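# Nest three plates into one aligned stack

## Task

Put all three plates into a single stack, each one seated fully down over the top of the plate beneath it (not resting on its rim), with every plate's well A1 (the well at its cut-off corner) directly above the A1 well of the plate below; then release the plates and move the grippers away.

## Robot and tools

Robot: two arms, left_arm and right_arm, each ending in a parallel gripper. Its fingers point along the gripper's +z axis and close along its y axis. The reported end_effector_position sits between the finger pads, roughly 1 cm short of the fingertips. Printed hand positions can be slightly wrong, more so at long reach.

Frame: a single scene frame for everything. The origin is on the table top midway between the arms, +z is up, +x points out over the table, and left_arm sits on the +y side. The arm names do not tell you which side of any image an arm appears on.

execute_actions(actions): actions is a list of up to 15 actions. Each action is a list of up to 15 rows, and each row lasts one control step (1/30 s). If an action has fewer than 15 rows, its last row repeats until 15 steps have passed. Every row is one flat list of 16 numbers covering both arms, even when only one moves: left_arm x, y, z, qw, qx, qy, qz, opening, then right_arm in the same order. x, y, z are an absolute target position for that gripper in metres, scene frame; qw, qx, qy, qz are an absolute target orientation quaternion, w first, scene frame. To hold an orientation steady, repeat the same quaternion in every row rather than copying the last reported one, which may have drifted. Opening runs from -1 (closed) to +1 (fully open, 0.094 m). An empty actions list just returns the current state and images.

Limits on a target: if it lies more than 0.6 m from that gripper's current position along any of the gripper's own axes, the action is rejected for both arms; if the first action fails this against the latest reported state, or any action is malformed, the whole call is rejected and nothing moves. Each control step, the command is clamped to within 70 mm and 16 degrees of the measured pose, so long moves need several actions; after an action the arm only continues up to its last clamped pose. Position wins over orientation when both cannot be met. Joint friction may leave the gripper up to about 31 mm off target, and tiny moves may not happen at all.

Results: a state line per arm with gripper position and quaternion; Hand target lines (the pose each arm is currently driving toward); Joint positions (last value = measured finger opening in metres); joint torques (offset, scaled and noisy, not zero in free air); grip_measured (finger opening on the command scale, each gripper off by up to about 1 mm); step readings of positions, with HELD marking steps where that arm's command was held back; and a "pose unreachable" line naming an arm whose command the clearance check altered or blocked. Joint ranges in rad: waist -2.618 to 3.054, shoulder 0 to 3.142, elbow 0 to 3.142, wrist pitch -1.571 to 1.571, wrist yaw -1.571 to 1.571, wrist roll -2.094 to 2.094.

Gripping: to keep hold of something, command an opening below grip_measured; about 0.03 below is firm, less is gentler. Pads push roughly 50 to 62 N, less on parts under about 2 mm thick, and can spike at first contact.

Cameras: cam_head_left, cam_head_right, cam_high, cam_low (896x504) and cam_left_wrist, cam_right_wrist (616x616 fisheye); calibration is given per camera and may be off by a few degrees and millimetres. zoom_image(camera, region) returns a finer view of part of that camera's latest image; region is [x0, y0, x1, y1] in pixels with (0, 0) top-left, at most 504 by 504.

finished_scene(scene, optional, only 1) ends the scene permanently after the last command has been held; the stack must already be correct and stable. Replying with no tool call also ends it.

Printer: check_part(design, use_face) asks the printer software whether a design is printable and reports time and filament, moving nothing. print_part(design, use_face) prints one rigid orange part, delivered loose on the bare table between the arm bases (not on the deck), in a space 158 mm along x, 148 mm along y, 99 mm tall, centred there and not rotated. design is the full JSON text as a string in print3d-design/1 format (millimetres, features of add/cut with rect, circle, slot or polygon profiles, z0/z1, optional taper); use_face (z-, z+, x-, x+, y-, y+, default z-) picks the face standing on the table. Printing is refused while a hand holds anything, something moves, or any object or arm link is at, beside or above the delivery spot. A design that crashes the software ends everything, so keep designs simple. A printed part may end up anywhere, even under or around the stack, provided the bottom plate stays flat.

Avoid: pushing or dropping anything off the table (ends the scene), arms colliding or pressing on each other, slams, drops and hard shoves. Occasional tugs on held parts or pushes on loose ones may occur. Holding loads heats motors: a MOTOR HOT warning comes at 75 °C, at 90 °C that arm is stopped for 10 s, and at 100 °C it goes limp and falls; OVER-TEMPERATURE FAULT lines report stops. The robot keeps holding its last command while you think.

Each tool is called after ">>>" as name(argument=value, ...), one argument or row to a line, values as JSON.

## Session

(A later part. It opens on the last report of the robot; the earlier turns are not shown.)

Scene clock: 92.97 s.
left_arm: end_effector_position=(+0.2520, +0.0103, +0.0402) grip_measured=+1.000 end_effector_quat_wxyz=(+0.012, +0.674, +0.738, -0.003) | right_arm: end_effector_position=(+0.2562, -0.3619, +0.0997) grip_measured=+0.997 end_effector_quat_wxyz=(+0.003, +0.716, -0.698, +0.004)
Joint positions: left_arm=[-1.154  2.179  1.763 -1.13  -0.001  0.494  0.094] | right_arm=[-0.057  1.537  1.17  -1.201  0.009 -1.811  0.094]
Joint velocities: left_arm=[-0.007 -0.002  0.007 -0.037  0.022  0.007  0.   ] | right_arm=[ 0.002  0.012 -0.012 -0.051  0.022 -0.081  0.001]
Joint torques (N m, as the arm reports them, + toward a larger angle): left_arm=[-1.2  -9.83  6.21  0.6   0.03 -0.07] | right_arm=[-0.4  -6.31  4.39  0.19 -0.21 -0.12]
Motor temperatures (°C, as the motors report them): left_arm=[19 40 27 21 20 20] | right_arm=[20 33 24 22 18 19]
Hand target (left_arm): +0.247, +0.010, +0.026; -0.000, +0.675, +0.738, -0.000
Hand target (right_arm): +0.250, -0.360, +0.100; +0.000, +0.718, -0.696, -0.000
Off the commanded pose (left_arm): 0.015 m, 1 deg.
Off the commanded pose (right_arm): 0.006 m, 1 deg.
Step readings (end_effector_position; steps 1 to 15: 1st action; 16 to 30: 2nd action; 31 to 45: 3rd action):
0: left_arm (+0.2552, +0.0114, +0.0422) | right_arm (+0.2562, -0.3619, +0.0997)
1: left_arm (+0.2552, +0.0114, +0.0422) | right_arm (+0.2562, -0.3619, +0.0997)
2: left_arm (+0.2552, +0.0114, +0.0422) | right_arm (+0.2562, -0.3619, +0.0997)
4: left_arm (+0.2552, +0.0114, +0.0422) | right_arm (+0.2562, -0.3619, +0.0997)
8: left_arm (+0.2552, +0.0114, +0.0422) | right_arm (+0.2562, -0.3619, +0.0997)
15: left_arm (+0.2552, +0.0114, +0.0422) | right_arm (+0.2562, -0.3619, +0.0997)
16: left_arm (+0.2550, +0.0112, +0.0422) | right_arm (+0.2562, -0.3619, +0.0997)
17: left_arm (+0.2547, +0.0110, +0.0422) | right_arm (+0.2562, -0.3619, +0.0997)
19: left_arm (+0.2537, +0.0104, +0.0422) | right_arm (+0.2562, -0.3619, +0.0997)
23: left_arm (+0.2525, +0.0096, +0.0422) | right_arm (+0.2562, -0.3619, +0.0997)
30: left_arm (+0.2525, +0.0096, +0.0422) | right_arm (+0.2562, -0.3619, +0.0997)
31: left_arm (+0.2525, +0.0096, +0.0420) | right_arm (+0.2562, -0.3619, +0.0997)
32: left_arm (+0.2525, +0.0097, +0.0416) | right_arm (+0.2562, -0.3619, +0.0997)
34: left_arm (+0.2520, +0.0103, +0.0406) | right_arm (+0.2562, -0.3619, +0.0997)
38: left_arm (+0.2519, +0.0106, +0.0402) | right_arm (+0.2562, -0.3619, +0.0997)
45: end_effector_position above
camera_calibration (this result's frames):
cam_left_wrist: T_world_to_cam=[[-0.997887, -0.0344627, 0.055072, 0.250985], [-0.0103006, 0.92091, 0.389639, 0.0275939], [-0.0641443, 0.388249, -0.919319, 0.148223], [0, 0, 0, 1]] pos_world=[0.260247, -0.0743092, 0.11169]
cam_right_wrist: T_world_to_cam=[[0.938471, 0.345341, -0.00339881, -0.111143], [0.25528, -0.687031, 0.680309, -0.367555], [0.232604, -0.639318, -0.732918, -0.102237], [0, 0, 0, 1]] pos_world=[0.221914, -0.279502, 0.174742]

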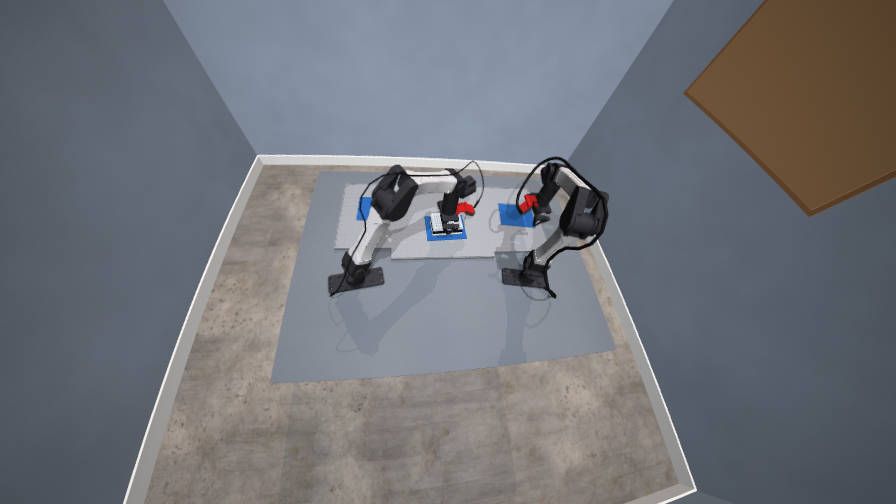

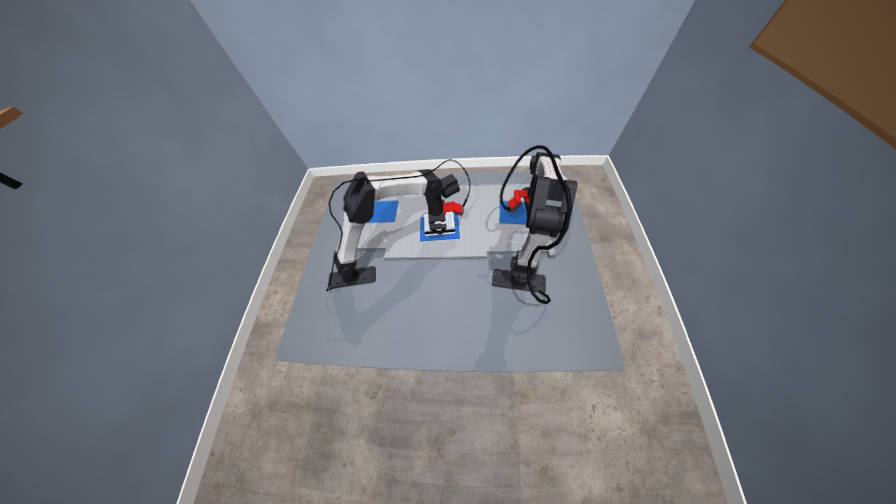

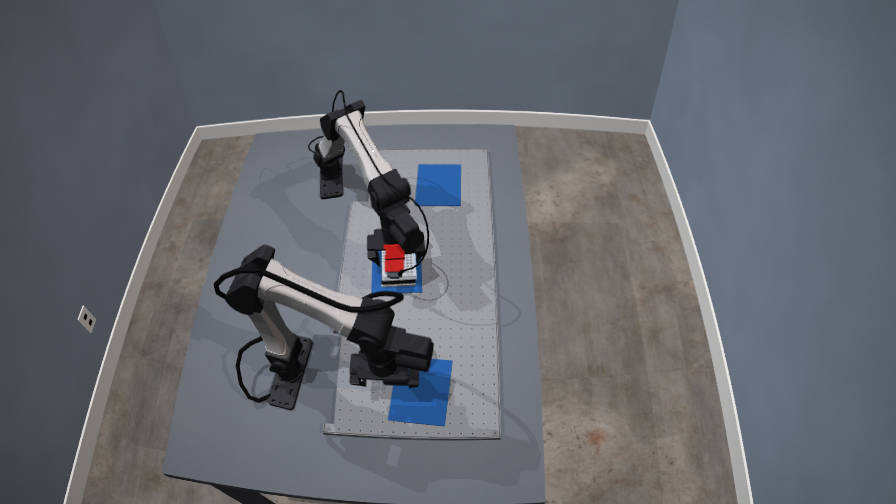

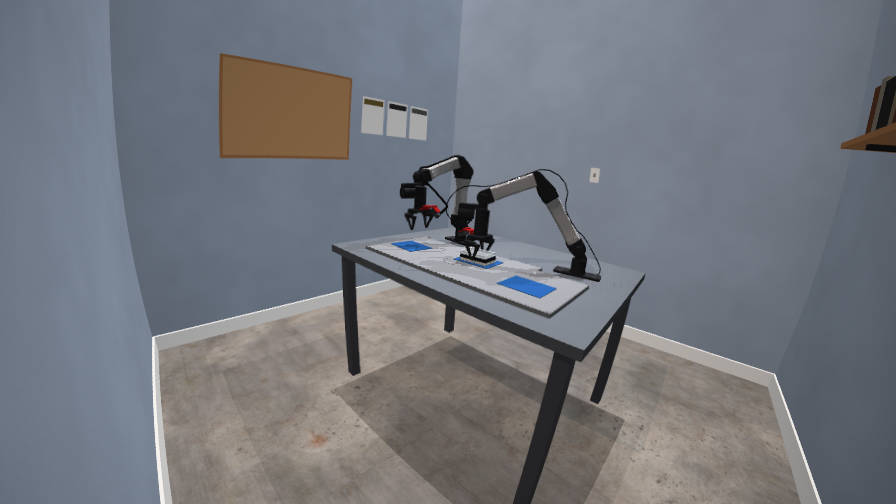

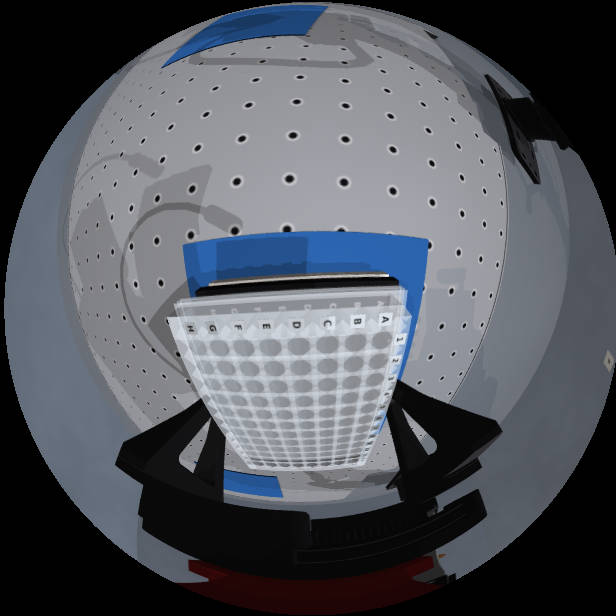

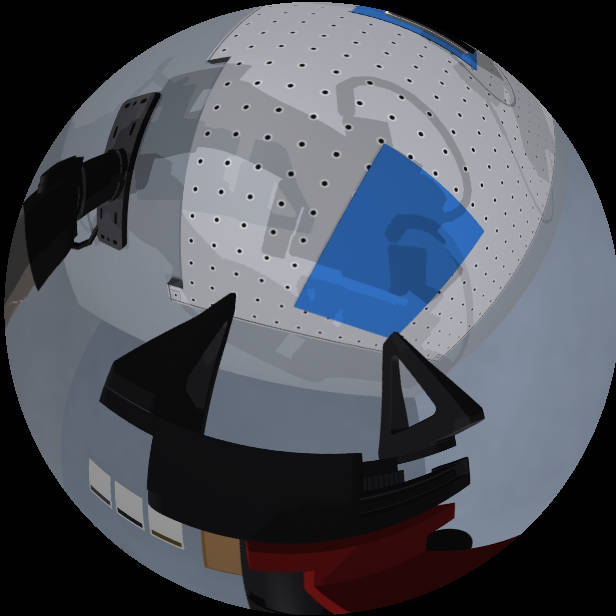

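>>> execute_actions(
  actions=[
    [[0.247,0.010,0.021,0,0.675,0.738,0,1,0.25,-0.36,0.1,0,0.718,-0.696,0,1]],
    [[0.247,0.010,0.021,0,0.675,0.738,0,0.92,0.25,-0.36,0.1,0,0.718,-0.696,0,1]],
    [[0.247,0.010,0.021,0,0.675,0.738,0,0.86,0.25,-0.36,0.1,0,0.718,-0.696,0,1]],
    [[0.247,0.010,0.021,0,0.675,0.738,0,0.815,0.25,-0.36,0.1,0,0.718,-0.696,0,1]],
    [[0.247,0.010,0.021,0,0.675,0.738,0,1,0.25,-0.36,0.1,0,0.718,-0.696,0,1]],
  ],
)

>>> zoom_image(
  camera="cam_left_wrist",
  region=[150,220,450,420],
)

Scene clock: 96.13 s.
left_arm: end_effector_position=(+0.2522, +0.0100, +0.0368) grip_measured=+1.000 end_effector_quat_wxyz=(+0.014, +0.674, +0.738, -0.003) | right_arm: end_effector_position=(+0.2562, -0.3619, +0.0997) grip_measured=+0.997 end_effector_quat_wxyz=(+0.003, +0.716, -0.698, +0.004)
Joint positions: left_arm=[-1.154  2.179  1.749 -1.112 -0.001  0.494  0.094] | right_arm=[-0.057  1.537  1.17  -1.201  0.009 -1.811  0.094]
Joint velocities: left_arm=[ 0.002 -0.002  0.012 -0.022 -0.051 -0.007  0.   ] | right_arm=[-0.012  0.007 -0.007 -0.037  0.007  0.007  0.   ]
Joint torques (N m, as the arm reports them, + toward a larger angle): left_arm=[-0.86 -9.44  6.47  0.62  0.07 -0.04] | right_arm=[-0.41 -6.32  4.42  0.18 -0.23 -0.1 ]
Motor temperatures (°C, as the motors report them): left_arm=[19 40 27 21 20 20] | right_arm=[20 33 24 22 18 19]
Hand target (left_arm): +0.247, +0.010, +0.021; -0.000, +0.675, +0.738, -0.000
Hand target (right_arm): +0.250, -0.360, +0.100; +0.000, +0.718, -0.696, -0.000
Off the commanded pose (left_arm): 0.017 m, 2 deg.
Off the commanded pose (right_arm): 0.006 m, 1 deg.
Step readings (end_effector_position; steps 1 to 15: 1st action; 16 to 30: 2nd action; 31 to 45: 3rd action; 46 to 60: 4th action; 61 to 75: 5th action):
0: left_arm (+0.2521, +0.0102, +0.0402) | right_arm (+0.2562, -0.3619, +0.0997)
1: left_arm (+0.2521, +0.0102, +0.0397) | right_arm (+0.2562, -0.3619, +0.0997)
2: left_arm (+0.2522, +0.0101, +0.0390) | right_arm (+0.2562, -0.3619, +0.0997)
4: left_arm (+0.2516, +0.0109, +0.0373) | right_arm (+0.2562, -0.3619, +0.0997)
8: left_arm (+0.2516, +0.0109, +0.0367) | right_arm (+0.2562, -0.3619, +0.0997)
15: left_arm (+0.2521, +0.0102, +0.0368) | right_arm (+0.2562, -0.3619, +0.0997)
16: left_arm (+0.2521, +0.0102, +0.0368) | right_arm (+0.2562, -0.3619, +0.0997)
17: left_arm (+0.2521, +0.0102, +0.0368) | right_arm (+0.2562, -0.3619, +0.0997)
19: left_arm (+0.2522, +0.0101, +0.0368) | right_arm (+0.2562, -0.3619, +0.0997)
23: left_arm (+0.2522, +0.0101, +0.0368) | right_arm (+0.2562, -0.3619, +0.0997)
30: left_arm (+0.2522, +0.0101, +0.0368) | right_arm (+0.2562, -0.3619, +0.0997)
31: left_arm (+0.2522, +0.0101, +0.0368) | right_arm (+0.2562, -0.3619, +0.0997)
32: left_arm (+0.2522, +0.0100, +0.0368) | right_arm (+0.2562, -0.3619, +0.0997)
34: left_arm (+0.2522, +0.0100, +0.0368) | right_arm (+0.2562, -0.3619, +0.0997)
38: left_arm (+0.2522, +0.0100, +0.0368) | right_arm (+0.2562, -0.3619, +0.0997)
45: left_arm (+0.2522, +0.0100, +0.0368) | right_arm (+0.2562, -0.3619, +0.0997)
46: left_arm (+0.2522, +0.0100, +0.0368) | right_arm (+0.2562, -0.3619, +0.0997)
47: left_arm (+0.2522, +0.0100, +0.0368) | right_arm (+0.2562, -0.3619, +0.0997)
49: left_arm (+0.2522, +0.0100, +0.0368) | right_arm (+0.2562, -0.3619, +0.0997)
53: left_arm (+0.2522, +0.0100, +0.0368) | right_arm (+0.2562, -0.3619, +0.0997)
60: left_arm (+0.2522, +0.0100, +0.0368) | right_arm (+0.2562, -0.3619, +0.0997)
61: left_arm (+0.2522, +0.0100, +0.0368) | right_arm (+0.2562, -0.3619, +0.0997)
62: left_arm (+0.2522, +0.0100, +0.0368) | right_arm (+0.2562, -0.3619, +0.0997)
64: left_arm (+0.2522, +0.0100, +0.0368) | right_arm (+0.2562, -0.3619, +0.0997)
68: left_arm (+0.2522, +0.0100, +0.0368) | right_arm (+0.2562, -0.3619, +0.0997)
75: end_effector_position above
camera_calibration (this result's frames):
cam_left_wrist: T_world_to_cam=[[-0.998012, -0.0342738, 0.0528819, 0.251487], [-0.0111989, 0.922268, 0.386389, 0.0295771], [-0.0620143, 0.385029, -0.920819, 0.144718], [0, 0, 0, 1]] pos_world=[0.260293, -0.0743791, 0.108531]
cam_right_wrist: T_world_to_cam=[[0.938471, 0.345341, -0.00339881, -0.111143], [0.25528, -0.687031, 0.680309, -0.367555], [0.232604, -0.639318, -0.732918, -0.102237], [0, 0, 0, 1]] pos_world=[0.221914, -0.279502, 0.174742]

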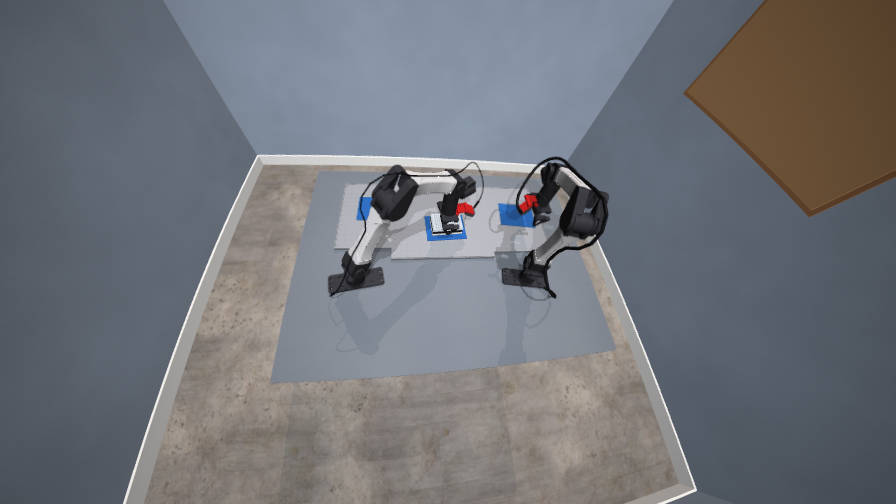

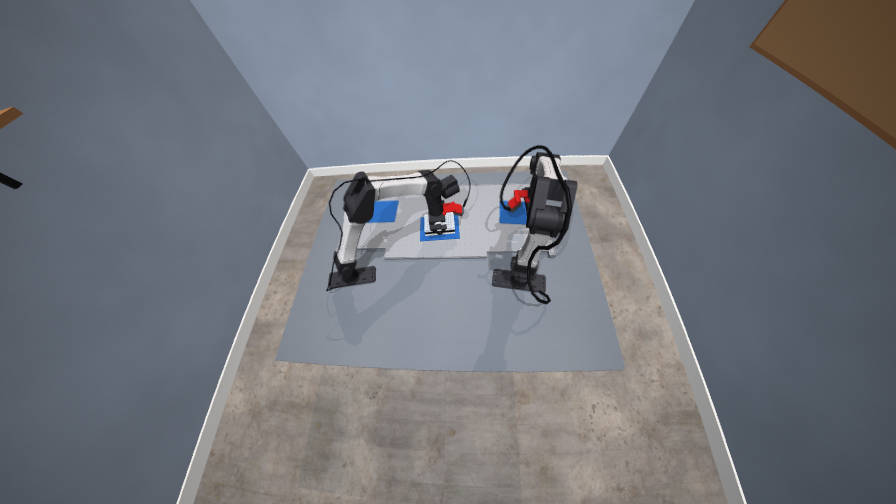

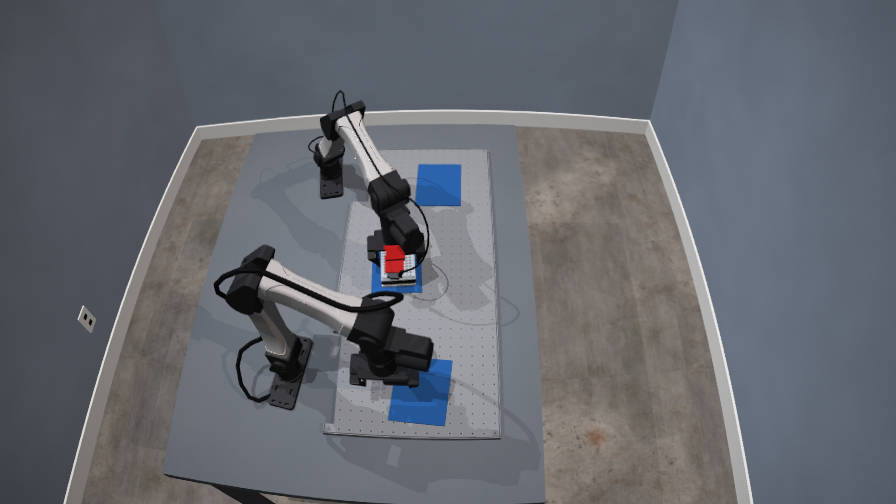

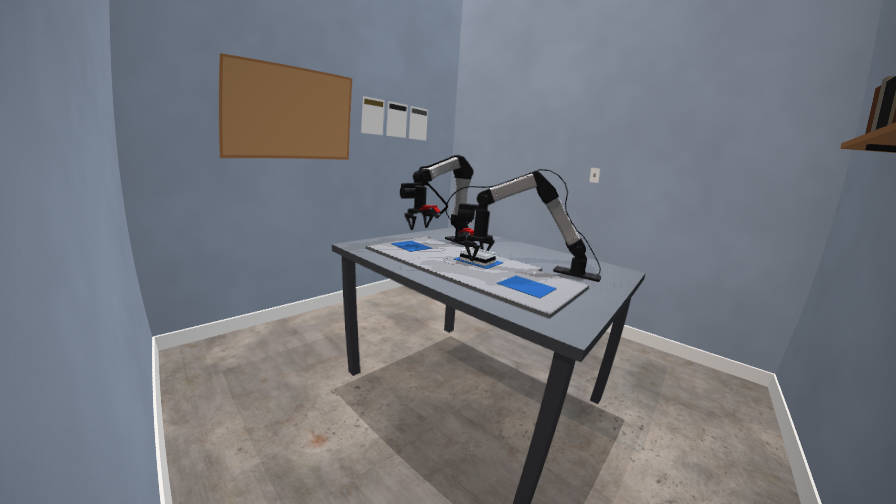

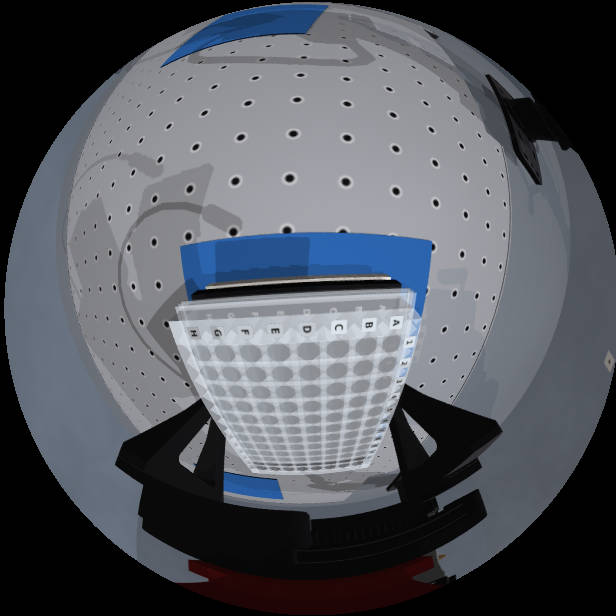

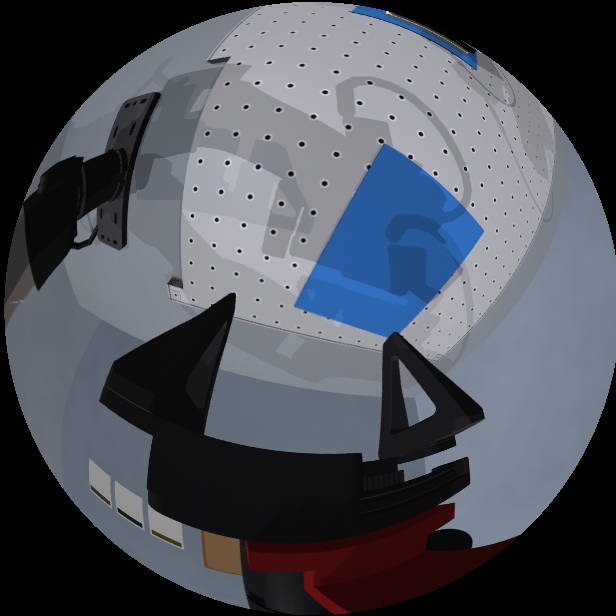

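Region (150, 220, 450, 420) of cam_left_wrist's 616x616 image, scaled by 1.680, with more detail than that image has.

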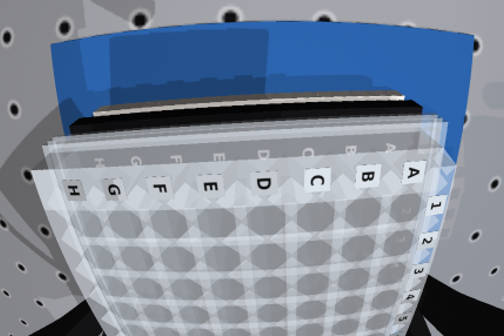

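Aligned. Retreat to the side view.

>>> execute_actions(
  actions=[
    [[0.252,0.012,0.05,0,0.675,0.738,0,1,0.25,-0.36,0.1,0,0.718,-0.696,0,1]],
    [[0.252,0.012,0.07,0,0.675,0.738,0,1,0.25,-0.36,0.1,0,0.718,-0.696,0,1]],
    [[0.252,0.012,0.095,0,0.675,0.738,0,1,0.25,-0.36,0.1,0,0.718,-0.696,0,1]],
    [[0.3,0.06,0.11,0,0.675,0.738,0,1,0.25,-0.36,0.1,0,0.718,-0.696,0,1]],
    [[0.36,0.11,0.11,0,0.675,0.738,0,1,0.25,-0.36,0.1,0,0.718,-0.696,0,1]],
    [[0.42,0.16,0.09,0,0.675,0.738,0,1,0.25,-0.36,0.1,0,0.718,-0.696,0,1]],
    [[0.43,0.17,0.05,0,0.672,0.74,0,1,0.25,-0.36,0.1,0,0.718,-0.696,0,1]],
    [[0.43,0.17,0.05,0,0.672,0.74,0,1,0.25,-0.36,0.1,0,0.718,-0.696,0,1]],
  ],
)

>>> zoom_image(
  camera="cam_left_wrist",
  region=[440,90,600,310],
)

>>> zoom_image(
  camera="cam_high",
  region=[365,230,430,300],
)

>>> zoom_image(
  camera="cam_head_left",
  region=[415,205,475,245],
)

Scene clock: 100.97 s.
left_arm: end_effector_position=(+0.4272, +0.1675, +0.0555) grip_measured=+1.000 end_effector_quat_wxyz=(-0.000, +0.672, +0.740, +0.001) | right_arm: end_effector_position=(+0.2562, -0.3619, +0.0997) grip_measured=+0.997 end_effector_quat_wxyz=(+0.003, +0.716, -0.698, +0.004)
Joint positions: left_arm=[-0.617  2.335  2.084 -1.32  -0.002  1.025  0.094] | right_arm=[-0.057  1.537  1.17  -1.201  0.009 -1.811  0.094]
Joint velocities: left_arm=[-0.007 -0.007 -0.002  0.037 -0.037 -0.066  0.   ] | right_arm=[ 0.012 -0.007 -0.007  0.066  0.007  0.022  0.001]
Joint torques (N m, as the arm reports them, + toward a larger angle): left_arm=[  0.49 -11.75   7.11   0.59   0.08   0.15] | right_arm=[-0.37 -6.3   4.36  0.18 -0.23 -0.11]
Motor temperatures (°C, as the motors report them): left_arm=[19 41 27 21 20 20] | right_arm=[20 33 24 22 18 19]
Hand target (left_arm): +0.430, +0.170, +0.050; +0.000, +0.672, +0.740, +0.000
Hand target (right_arm): +0.250, -0.360, +0.100; +0.000, +0.718, -0.696, -0.000
Off the commanded pose (left_arm): 0.007 m, 0 deg.
Off the commanded pose (right_arm): 0.006 m, 1 deg.
Step readings (end_effector_position; steps 1 to 15: 1st action; 16 to 30: 2nd action; 31 to 45: 3rd action; 46 to 60: 4th action; 61 to 75: 5th action; 76 to 90: 6th action; 91 to 105: 7th action; 106 to 120: 8th action):
0: left_arm (+0.2522, +0.0100, +0.0368) | right_arm (+0.2562, -0.3619, +0.0997)
1: left_arm (+0.2521, +0.0102, +0.0386) | right_arm (+0.2562, -0.3619, +0.0997)
2: left_arm (+0.2522, +0.0101, +0.0410) | right_arm (+0.2562, -0.3619, +0.0997)
4: left_arm (+0.2539, +0.0074, +0.0473) | right_arm (+0.2562, -0.3619, +0.0997)
8: left_arm (+0.2548, +0.0062, +0.0514) | right_arm (+0.2562, -0.3619, +0.0997)
15: left_arm (+0.2526, +0.0094, +0.0513) | right_arm (+0.2562, -0.3619, +0.0997)
16: left_arm (+0.2524, +0.0098, +0.0534) | right_arm (+0.2562, -0.3619, +0.0997)
17: left_arm (+0.2524, +0.0098, +0.0562) | right_arm (+0.2562, -0.3619, +0.0997)
19: left_arm (+0.2540, +0.0073, +0.0631) | right_arm (+0.2562, -0.3619, +0.0997)
23: left_arm (+0.2546, +0.0065, +0.0672) | right_arm (+0.2562, -0.3619, +0.0997)
30: left_arm (+0.2524, +0.0098, +0.0671) | right_arm (+0.2562, -0.3619, +0.0997)
31: left_arm (+0.2521, +0.0102, +0.0700) | right_arm (+0.2562, -0.3619, +0.0997)
32: left_arm (+0.2524, +0.0098, +0.0740) | right_arm (+0.2562, -0.3619, +0.0997)
34: left_arm (+0.2547, +0.0063, +0.0843) | right_arm (+0.2562, -0.3619, +0.0997)
38: left_arm (+0.2558, +0.0046, +0.0923) | right_arm (+0.2562, -0.3619, +0.0997)
45: left_arm (+0.2528, +0.0091, +0.0922) | right_arm (+0.2562, -0.3619, +0.0997)
46: left_arm (+0.2560, +0.0118, +0.0932) | right_arm (+0.2562, -0.3619, +0.0997)
47: left_arm (+0.2618, +0.0174, +0.0945) | right_arm (+0.2562, -0.3619, +0.0997)
49: left_arm (+0.2830, +0.0355, +0.0986) | right_arm (+0.2562, -0.3619, +0.0997)
53: left_arm (+0.3091, +0.0627, +0.1023) | right_arm (+0.2562, -0.3619, +0.0997)
60: left_arm (+0.3034, +0.0615, +0.1022) | right_arm (+0.2562, -0.3619, +0.0997)
61: left_arm (+0.3065, +0.0641, +0.1030) | right_arm (+0.2562, -0.3619, +0.0997)
62: left_arm (+0.3135, +0.0695, +0.1045) | right_arm (+0.2562, -0.3619, +0.0997)
64: left_arm (+0.3372, +0.0891, +0.1098) | right_arm (+0.2562, -0.3619, +0.0997)
68: left_arm (+0.3701, +0.1158, +0.1202) | right_arm (+0.2562, -0.3619, +0.0997)
75: left_arm (+0.3644, +0.1111, +0.1182) | right_arm (+0.2562, -0.3619, +0.0997)
76: left_arm (+0.3670, +0.1136, +0.1166) | right_arm (+0.2562, -0.3619, +0.0997)
77: left_arm (+0.3734, +0.1182, +0.1147) | right_arm (+0.2562, -0.3619, +0.0997)
79: left_arm (+0.3935, +0.1385, +0.1080) | right_arm (+0.2562, -0.3619, +0.0997)
83: left_arm (+0.4228, +0.1696, +0.0934) | right_arm (+0.2562, -0.3619, +0.0997)
90: left_arm (+0.4240, +0.1621, +0.0932) | right_arm (+0.2562, -0.3619, +0.0997)
91: left_arm (+0.4243, +0.1617, +0.0899) | right_arm (+0.2562, -0.3619, +0.0997)
92: left_arm (+0.4238, +0.1624, +0.0851) | right_arm (+0.2562, -0.3619, +0.0997)
94: left_arm (+0.4207, +0.1664, +0.0715) | right_arm (+0.2562, -0.3619, +0.0997)
98: left_arm (+0.4213, +0.1701, +0.0559) | right_arm (+0.2562, -0.3619, +0.0997)
105: left_arm (+0.4260, +0.1681, +0.0555) | right_arm (+0.2562, -0.3619, +0.0997)
106: left_arm (+0.4263, +0.1679, +0.0555) | right_arm (+0.2562, -0.3619, +0.0997)
107: left_arm (+0.4265, +0.1678, +0.0555) | right_arm (+0.2562, -0.3619, +0.0997)
109: left_arm (+0.4267, +0.1677, +0.0555) | right_arm (+0.2562, -0.3619, +0.0997)
113: left_arm (+0.4270, +0.1676, +0.0555) | right_arm (+0.2562, -0.3619, +0.0997)
120: end_effector_position above
camera_calibration (this result's frames):
cam_left_wrist: T_world_to_cam=[[-0.996853, -0.0415184, 0.0675357, 0.430383], [-0.0102302, 0.912142, 0.409748, -0.120986], [-0.0786142, 0.407767, -0.909695, 0.114863], [0, 0, 0, 1]] pos_world=[0.436821, 0.0813882, 0.124998]
cam_right_wrist: T_world_to_cam=[[0.938471, 0.345341, -0.00339881, -0.111143], [0.25528, -0.687031, 0.680309, -0.367555], [0.232604, -0.639318, -0.732918, -0.102237], [0, 0, 0, 1]] pos_world=[0.221914, -0.279502, 0.174742]

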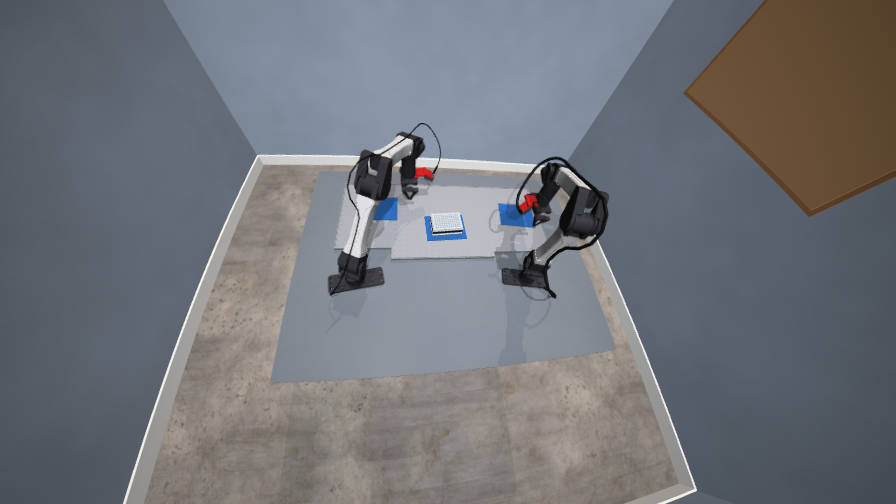

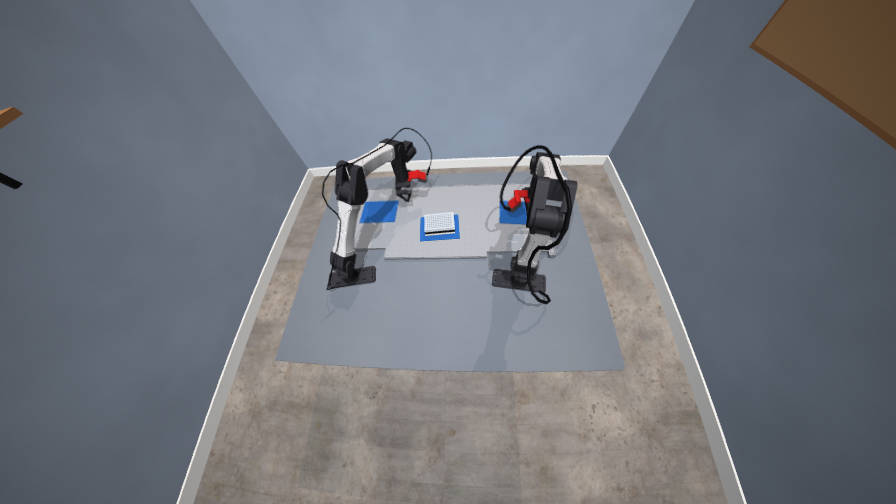

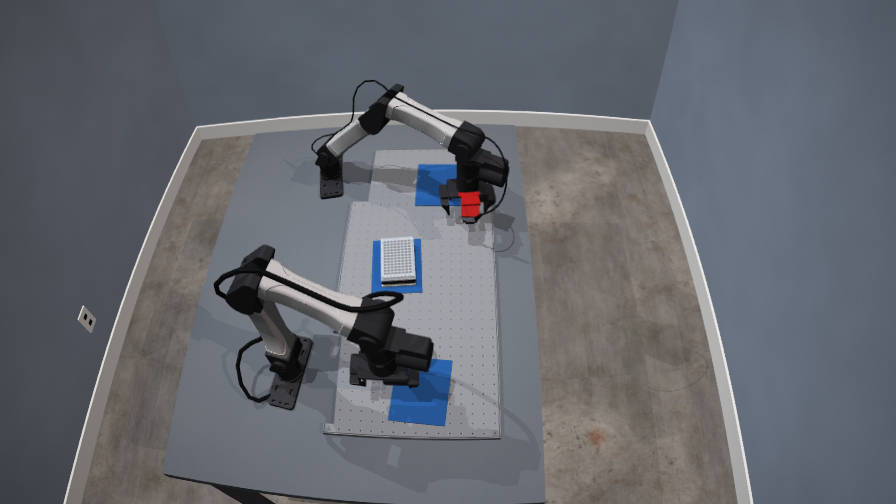

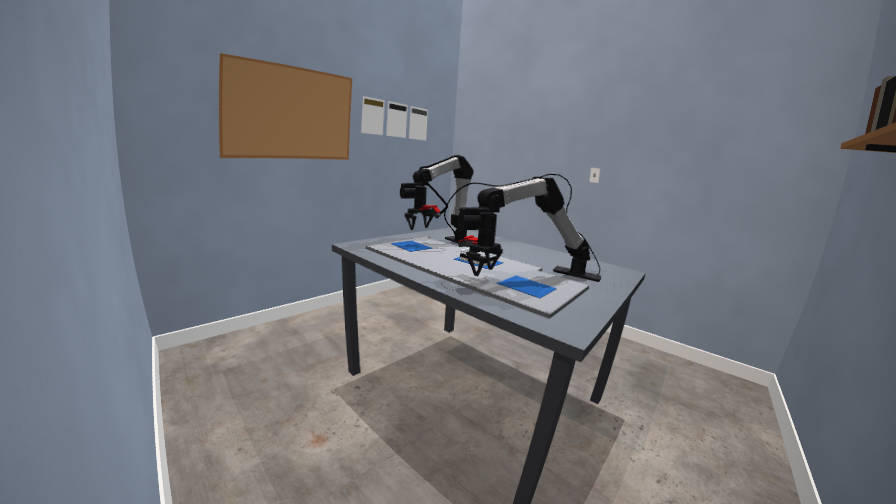

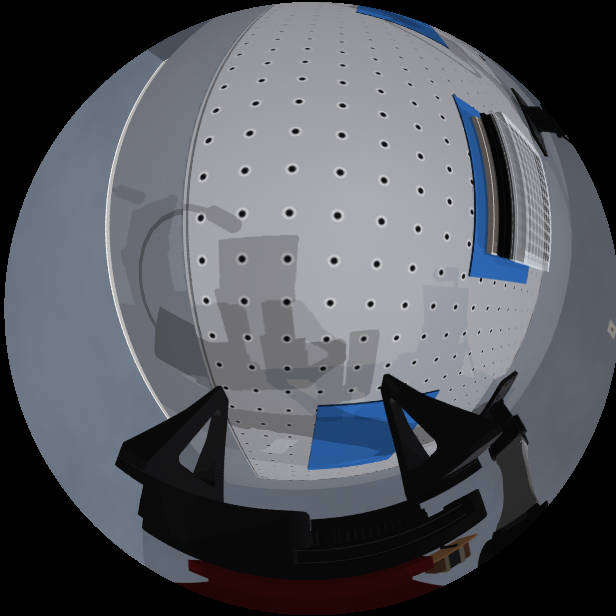

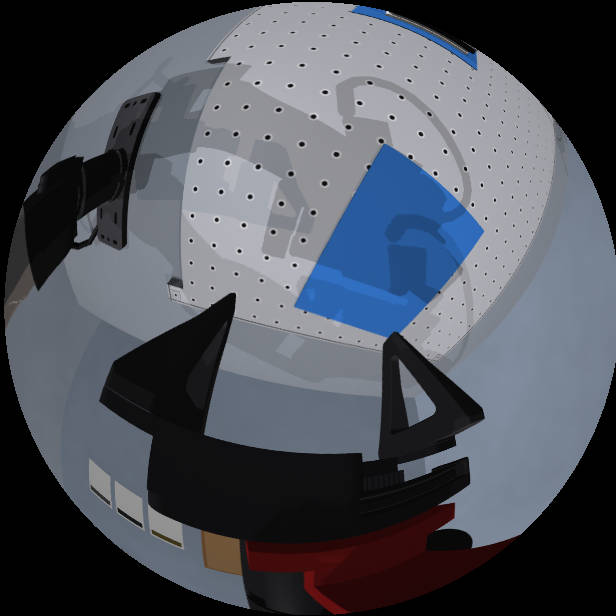

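Region (440, 90, 600, 310) of cam_left_wrist's 616x616 image, scaled by 2.291, with more detail than that image has; it fills the left 367 columns of this view, and the rest is white.

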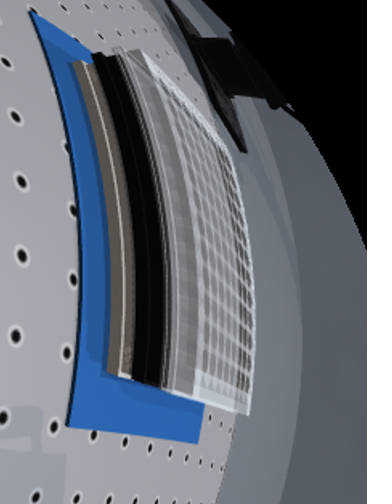

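Region (365, 230, 430, 300) of cam_high's 896x504 image, scaled by 7.200, with more detail than that image has; it fills the left 468 columns of this view, and the rest is white.

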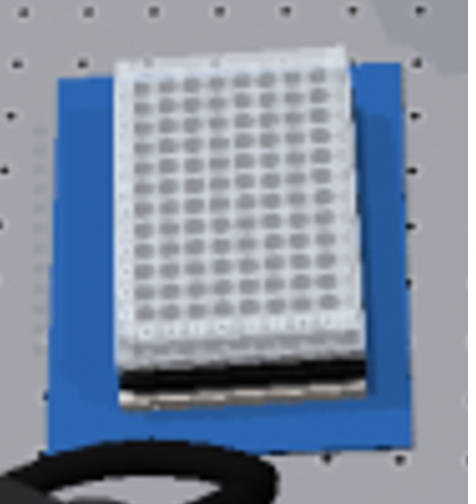

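Region (415, 205, 475, 245) of cam_head_left's 896x504 image, scaled by 8.400, with more detail than that image has.

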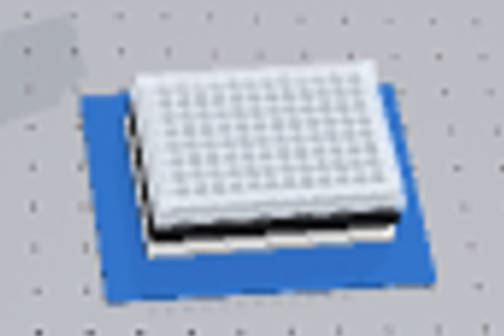

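>>> execute_actions(
  actions=[
    [[0.39,0.13,0.1,0,0.675,0.738,0,1,0.25,-0.36,0.1,0,0.718,-0.696,0,1]],
    [[0.33,0.09,0.1,0,0.675,0.738,0,1,0.25,-0.36,0.1,0,0.718,-0.696,0,1]],
    [[0.27,0.05,0.1,0,0.675,0.738,0,1,0.25,-0.36,0.1,0,0.718,-0.696,0,1]],
    [[0.252,0.012,0.09,0,0.675,0.738,0,1,0.25,-0.36,0.1,0,0.718,-0.696,0,1]],
    [[0.252,0.012,0.065,0,0.675,0.738,0,1,0.25,-0.36,0.1,0,0.718,-0.696,0,1]],
  ],
)

Scene clock: 104.37 s.
left_arm: end_effector_position=(+0.2494, +0.0119, +0.0735) grip_measured=+1.000 end_effector_quat_wxyz=(+0.003, +0.680, +0.733, -0.001) | right_arm: end_effector_position=(+0.2562, -0.3619, +0.0997) grip_measured=+0.997 end_effector_quat_wxyz=(+0.003, +0.716, -0.698, +0.004)
Joint positions: left_arm=[-1.157  2.171  1.883 -1.277  0.001  0.506  0.094] | right_arm=[-0.057  1.537  1.17  -1.201  0.009 -1.811  0.094]
Joint velocities: left_arm=[ 0.002 -0.012 -0.007  0.007  0.051 -0.081  0.   ] | right_arm=[-0.007  0.007 -0.012 -0.007 -0.051  0.037  0.001]
Joint torques (N m, as the arm reports them, + toward a larger angle): left_arm=[  0.59 -10.48   7.14   0.57   0.04  -0.05] | right_arm=[-0.35 -6.39  4.41  0.17 -0.22 -0.13]
Motor temperatures (°C, as the motors report them): left_arm=[19 41 27 21 20 20] | right_arm=[20 32 24 22 18 19]
Hand target (left_arm): +0.252, +0.012, +0.065; -0.000, +0.675, +0.738, -0.000
Hand target (right_arm): +0.250, -0.360, +0.100; +0.000, +0.718, -0.696, -0.000
Off the commanded pose (left_arm): 0.009 m, 1 deg.
Off the commanded pose (right_arm): 0.006 m, 1 deg.
Step readings (end_effector_position; steps 1 to 15: 1st action; 16 to 30: 2nd action; 31 to 45: 3rd action; 46 to 60: 4th action; 61 to 75: 5th action):
0: left_arm (+0.4272, +0.1675, +0.0555) | right_arm (+0.2562, -0.3619, +0.0997)
1: left_arm (+0.4249, +0.1654, +0.0576) | right_arm (+0.2562, -0.3619, +0.0997)
2: left_arm (+0.4196, +0.1622, +0.0604) | right_arm (+0.2562, -0.3619, +0.0997)
4: left_arm (+0.4073, +0.1476, +0.0718) | right_arm (+0.2562, -0.3619, +0.0997)
8: left_arm (+0.3940, +0.1224, +0.0943) | right_arm (+0.2562, -0.3619, +0.0997)
15: left_arm (+0.3913, +0.1250, +0.0987) | right_arm (+0.2562, -0.3619, +0.0997)
16: left_arm (+0.3873, +0.1228, +0.0974) | right_arm (+0.2562, -0.3619, +0.0997)
17: left_arm (+0.3769, +0.1213, +0.0952) | right_arm (+0.2562, -0.3619, +0.0997)
19: left_arm (+0.3506, +0.1096, +0.0930) | right_arm (+0.2562, -0.3619, +0.0997)
23: left_arm (+0.3231, +0.0867, +0.0960) | right_arm (+0.2562, -0.3619, +0.0997)
30: left_arm (+0.3270, +0.0879, +0.0983) | right_arm (+0.2562, -0.3619, +0.0997)
31: left_arm (+0.3235, +0.0856, +0.0972) | right_arm (+0.2562, -0.3619, +0.0997)
32: left_arm (+0.3146, +0.0828, +0.0958) | right_arm (+0.2562, -0.3619, +0.0997)
34: left_arm (+0.2893, +0.0693, +0.0947) | right_arm (+0.2562, -0.3619, +0.0997)
38: left_arm (+0.2620, +0.0468, +0.0966) | right_arm (+0.2562, -0.3619, +0.0997)
45: left_arm (+0.2668, +0.0482, +0.0977) | right_arm (+0.2562, -0.3619, +0.0997)
46: left_arm (+0.2658, +0.0460, +0.0980) | right_arm (+0.2562, -0.3619, +0.0997)
47: left_arm (+0.2648, +0.0407, +0.0985) | right_arm (+0.2562, -0.3619, +0.0997)
49: left_arm (+0.2577, +0.0270, +0.0986) | right_arm (+0.2562, -0.3619, +0.0997)
53: left_arm (+0.2476, +0.0144, +0.0964) | right_arm (+0.2562, -0.3619, +0.0997)
60: left_arm (+0.2483, +0.0137, +0.0960) | right_arm (+0.2562, -0.3619, +0.0997)
61: left_arm (+0.2486, +0.0132, +0.0935) | right_arm (+0.2562, -0.3619, +0.0997)
62: left_arm (+0.2486, +0.0131, +0.0902) | right_arm (+0.2562, -0.3619, +0.0997)
64: left_arm (+0.2471, +0.0154, +0.0811) | right_arm (+0.2562, -0.3619, +0.0997)
68: left_arm (+0.2473, +0.0152, +0.0735) | right_arm (+0.2562, -0.3619, +0.0997)
75: end_effector_position above
camera_calibration (this result's frames):
cam_left_wrist: T_world_to_cam=[[-0.997577, -0.0208609, 0.0663712, 0.245554], [0.0076832, 0.91512, 0.403108, 0.0077642], [-0.0691468, 0.402642, -0.912742, 0.178598], [0, 0, 0, 1]] pos_world=[0.257249, -0.0738936, 0.143586]
cam_right_wrist: T_world_to_cam=[[0.938471, 0.345341, -0.00339881, -0.111143], [0.25528, -0.687031, 0.680309, -0.367555], [0.232604, -0.639318, -0.732918, -0.102237], [0, 0, 0, 1]] pos_world=[0.221914, -0.279502, 0.174742]

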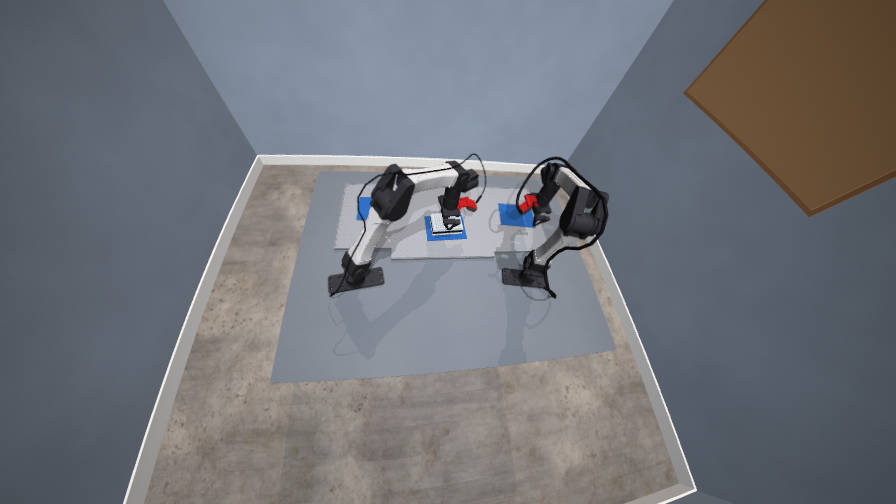

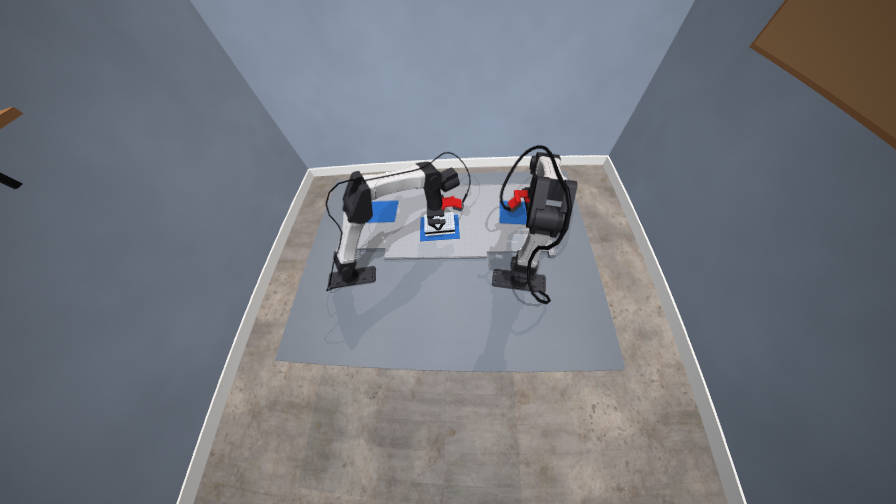

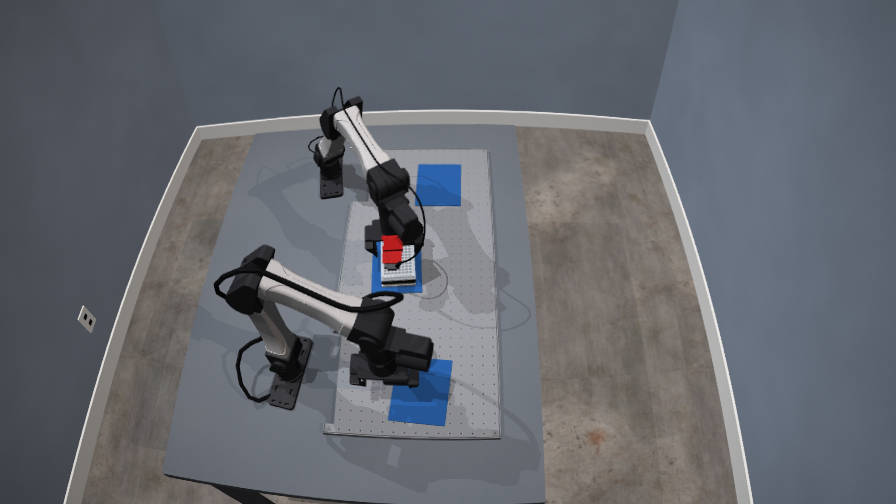

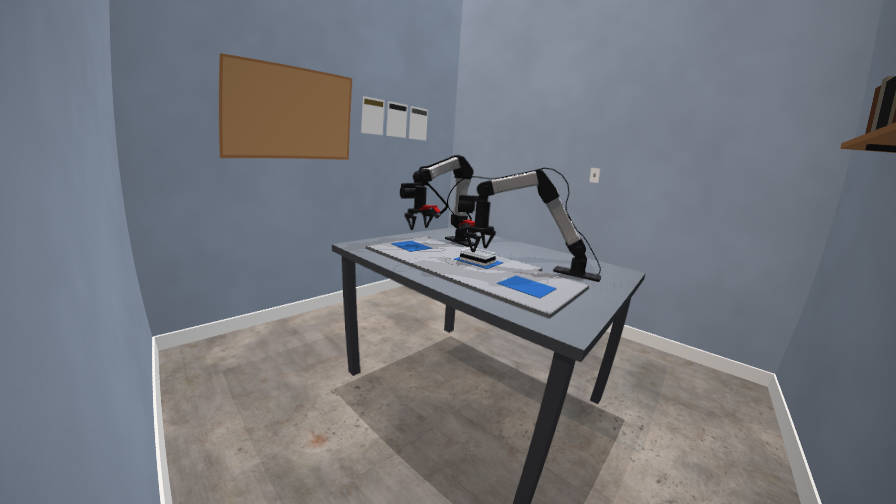

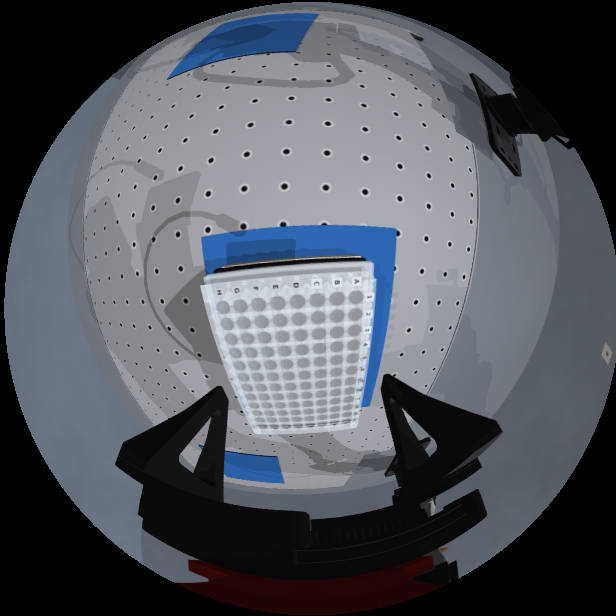

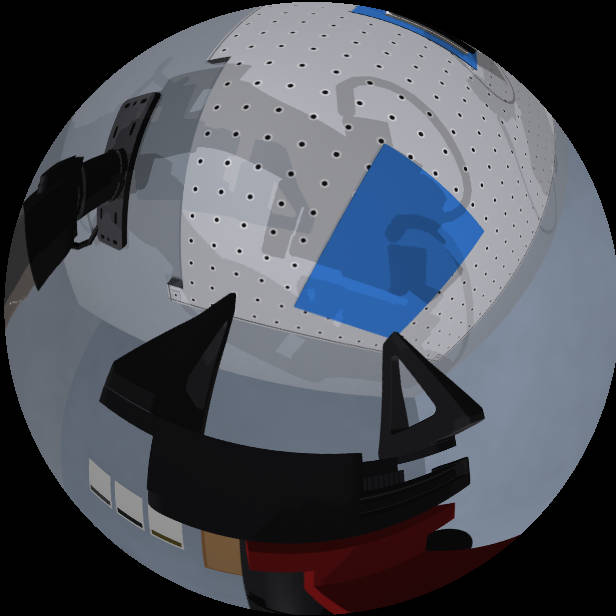

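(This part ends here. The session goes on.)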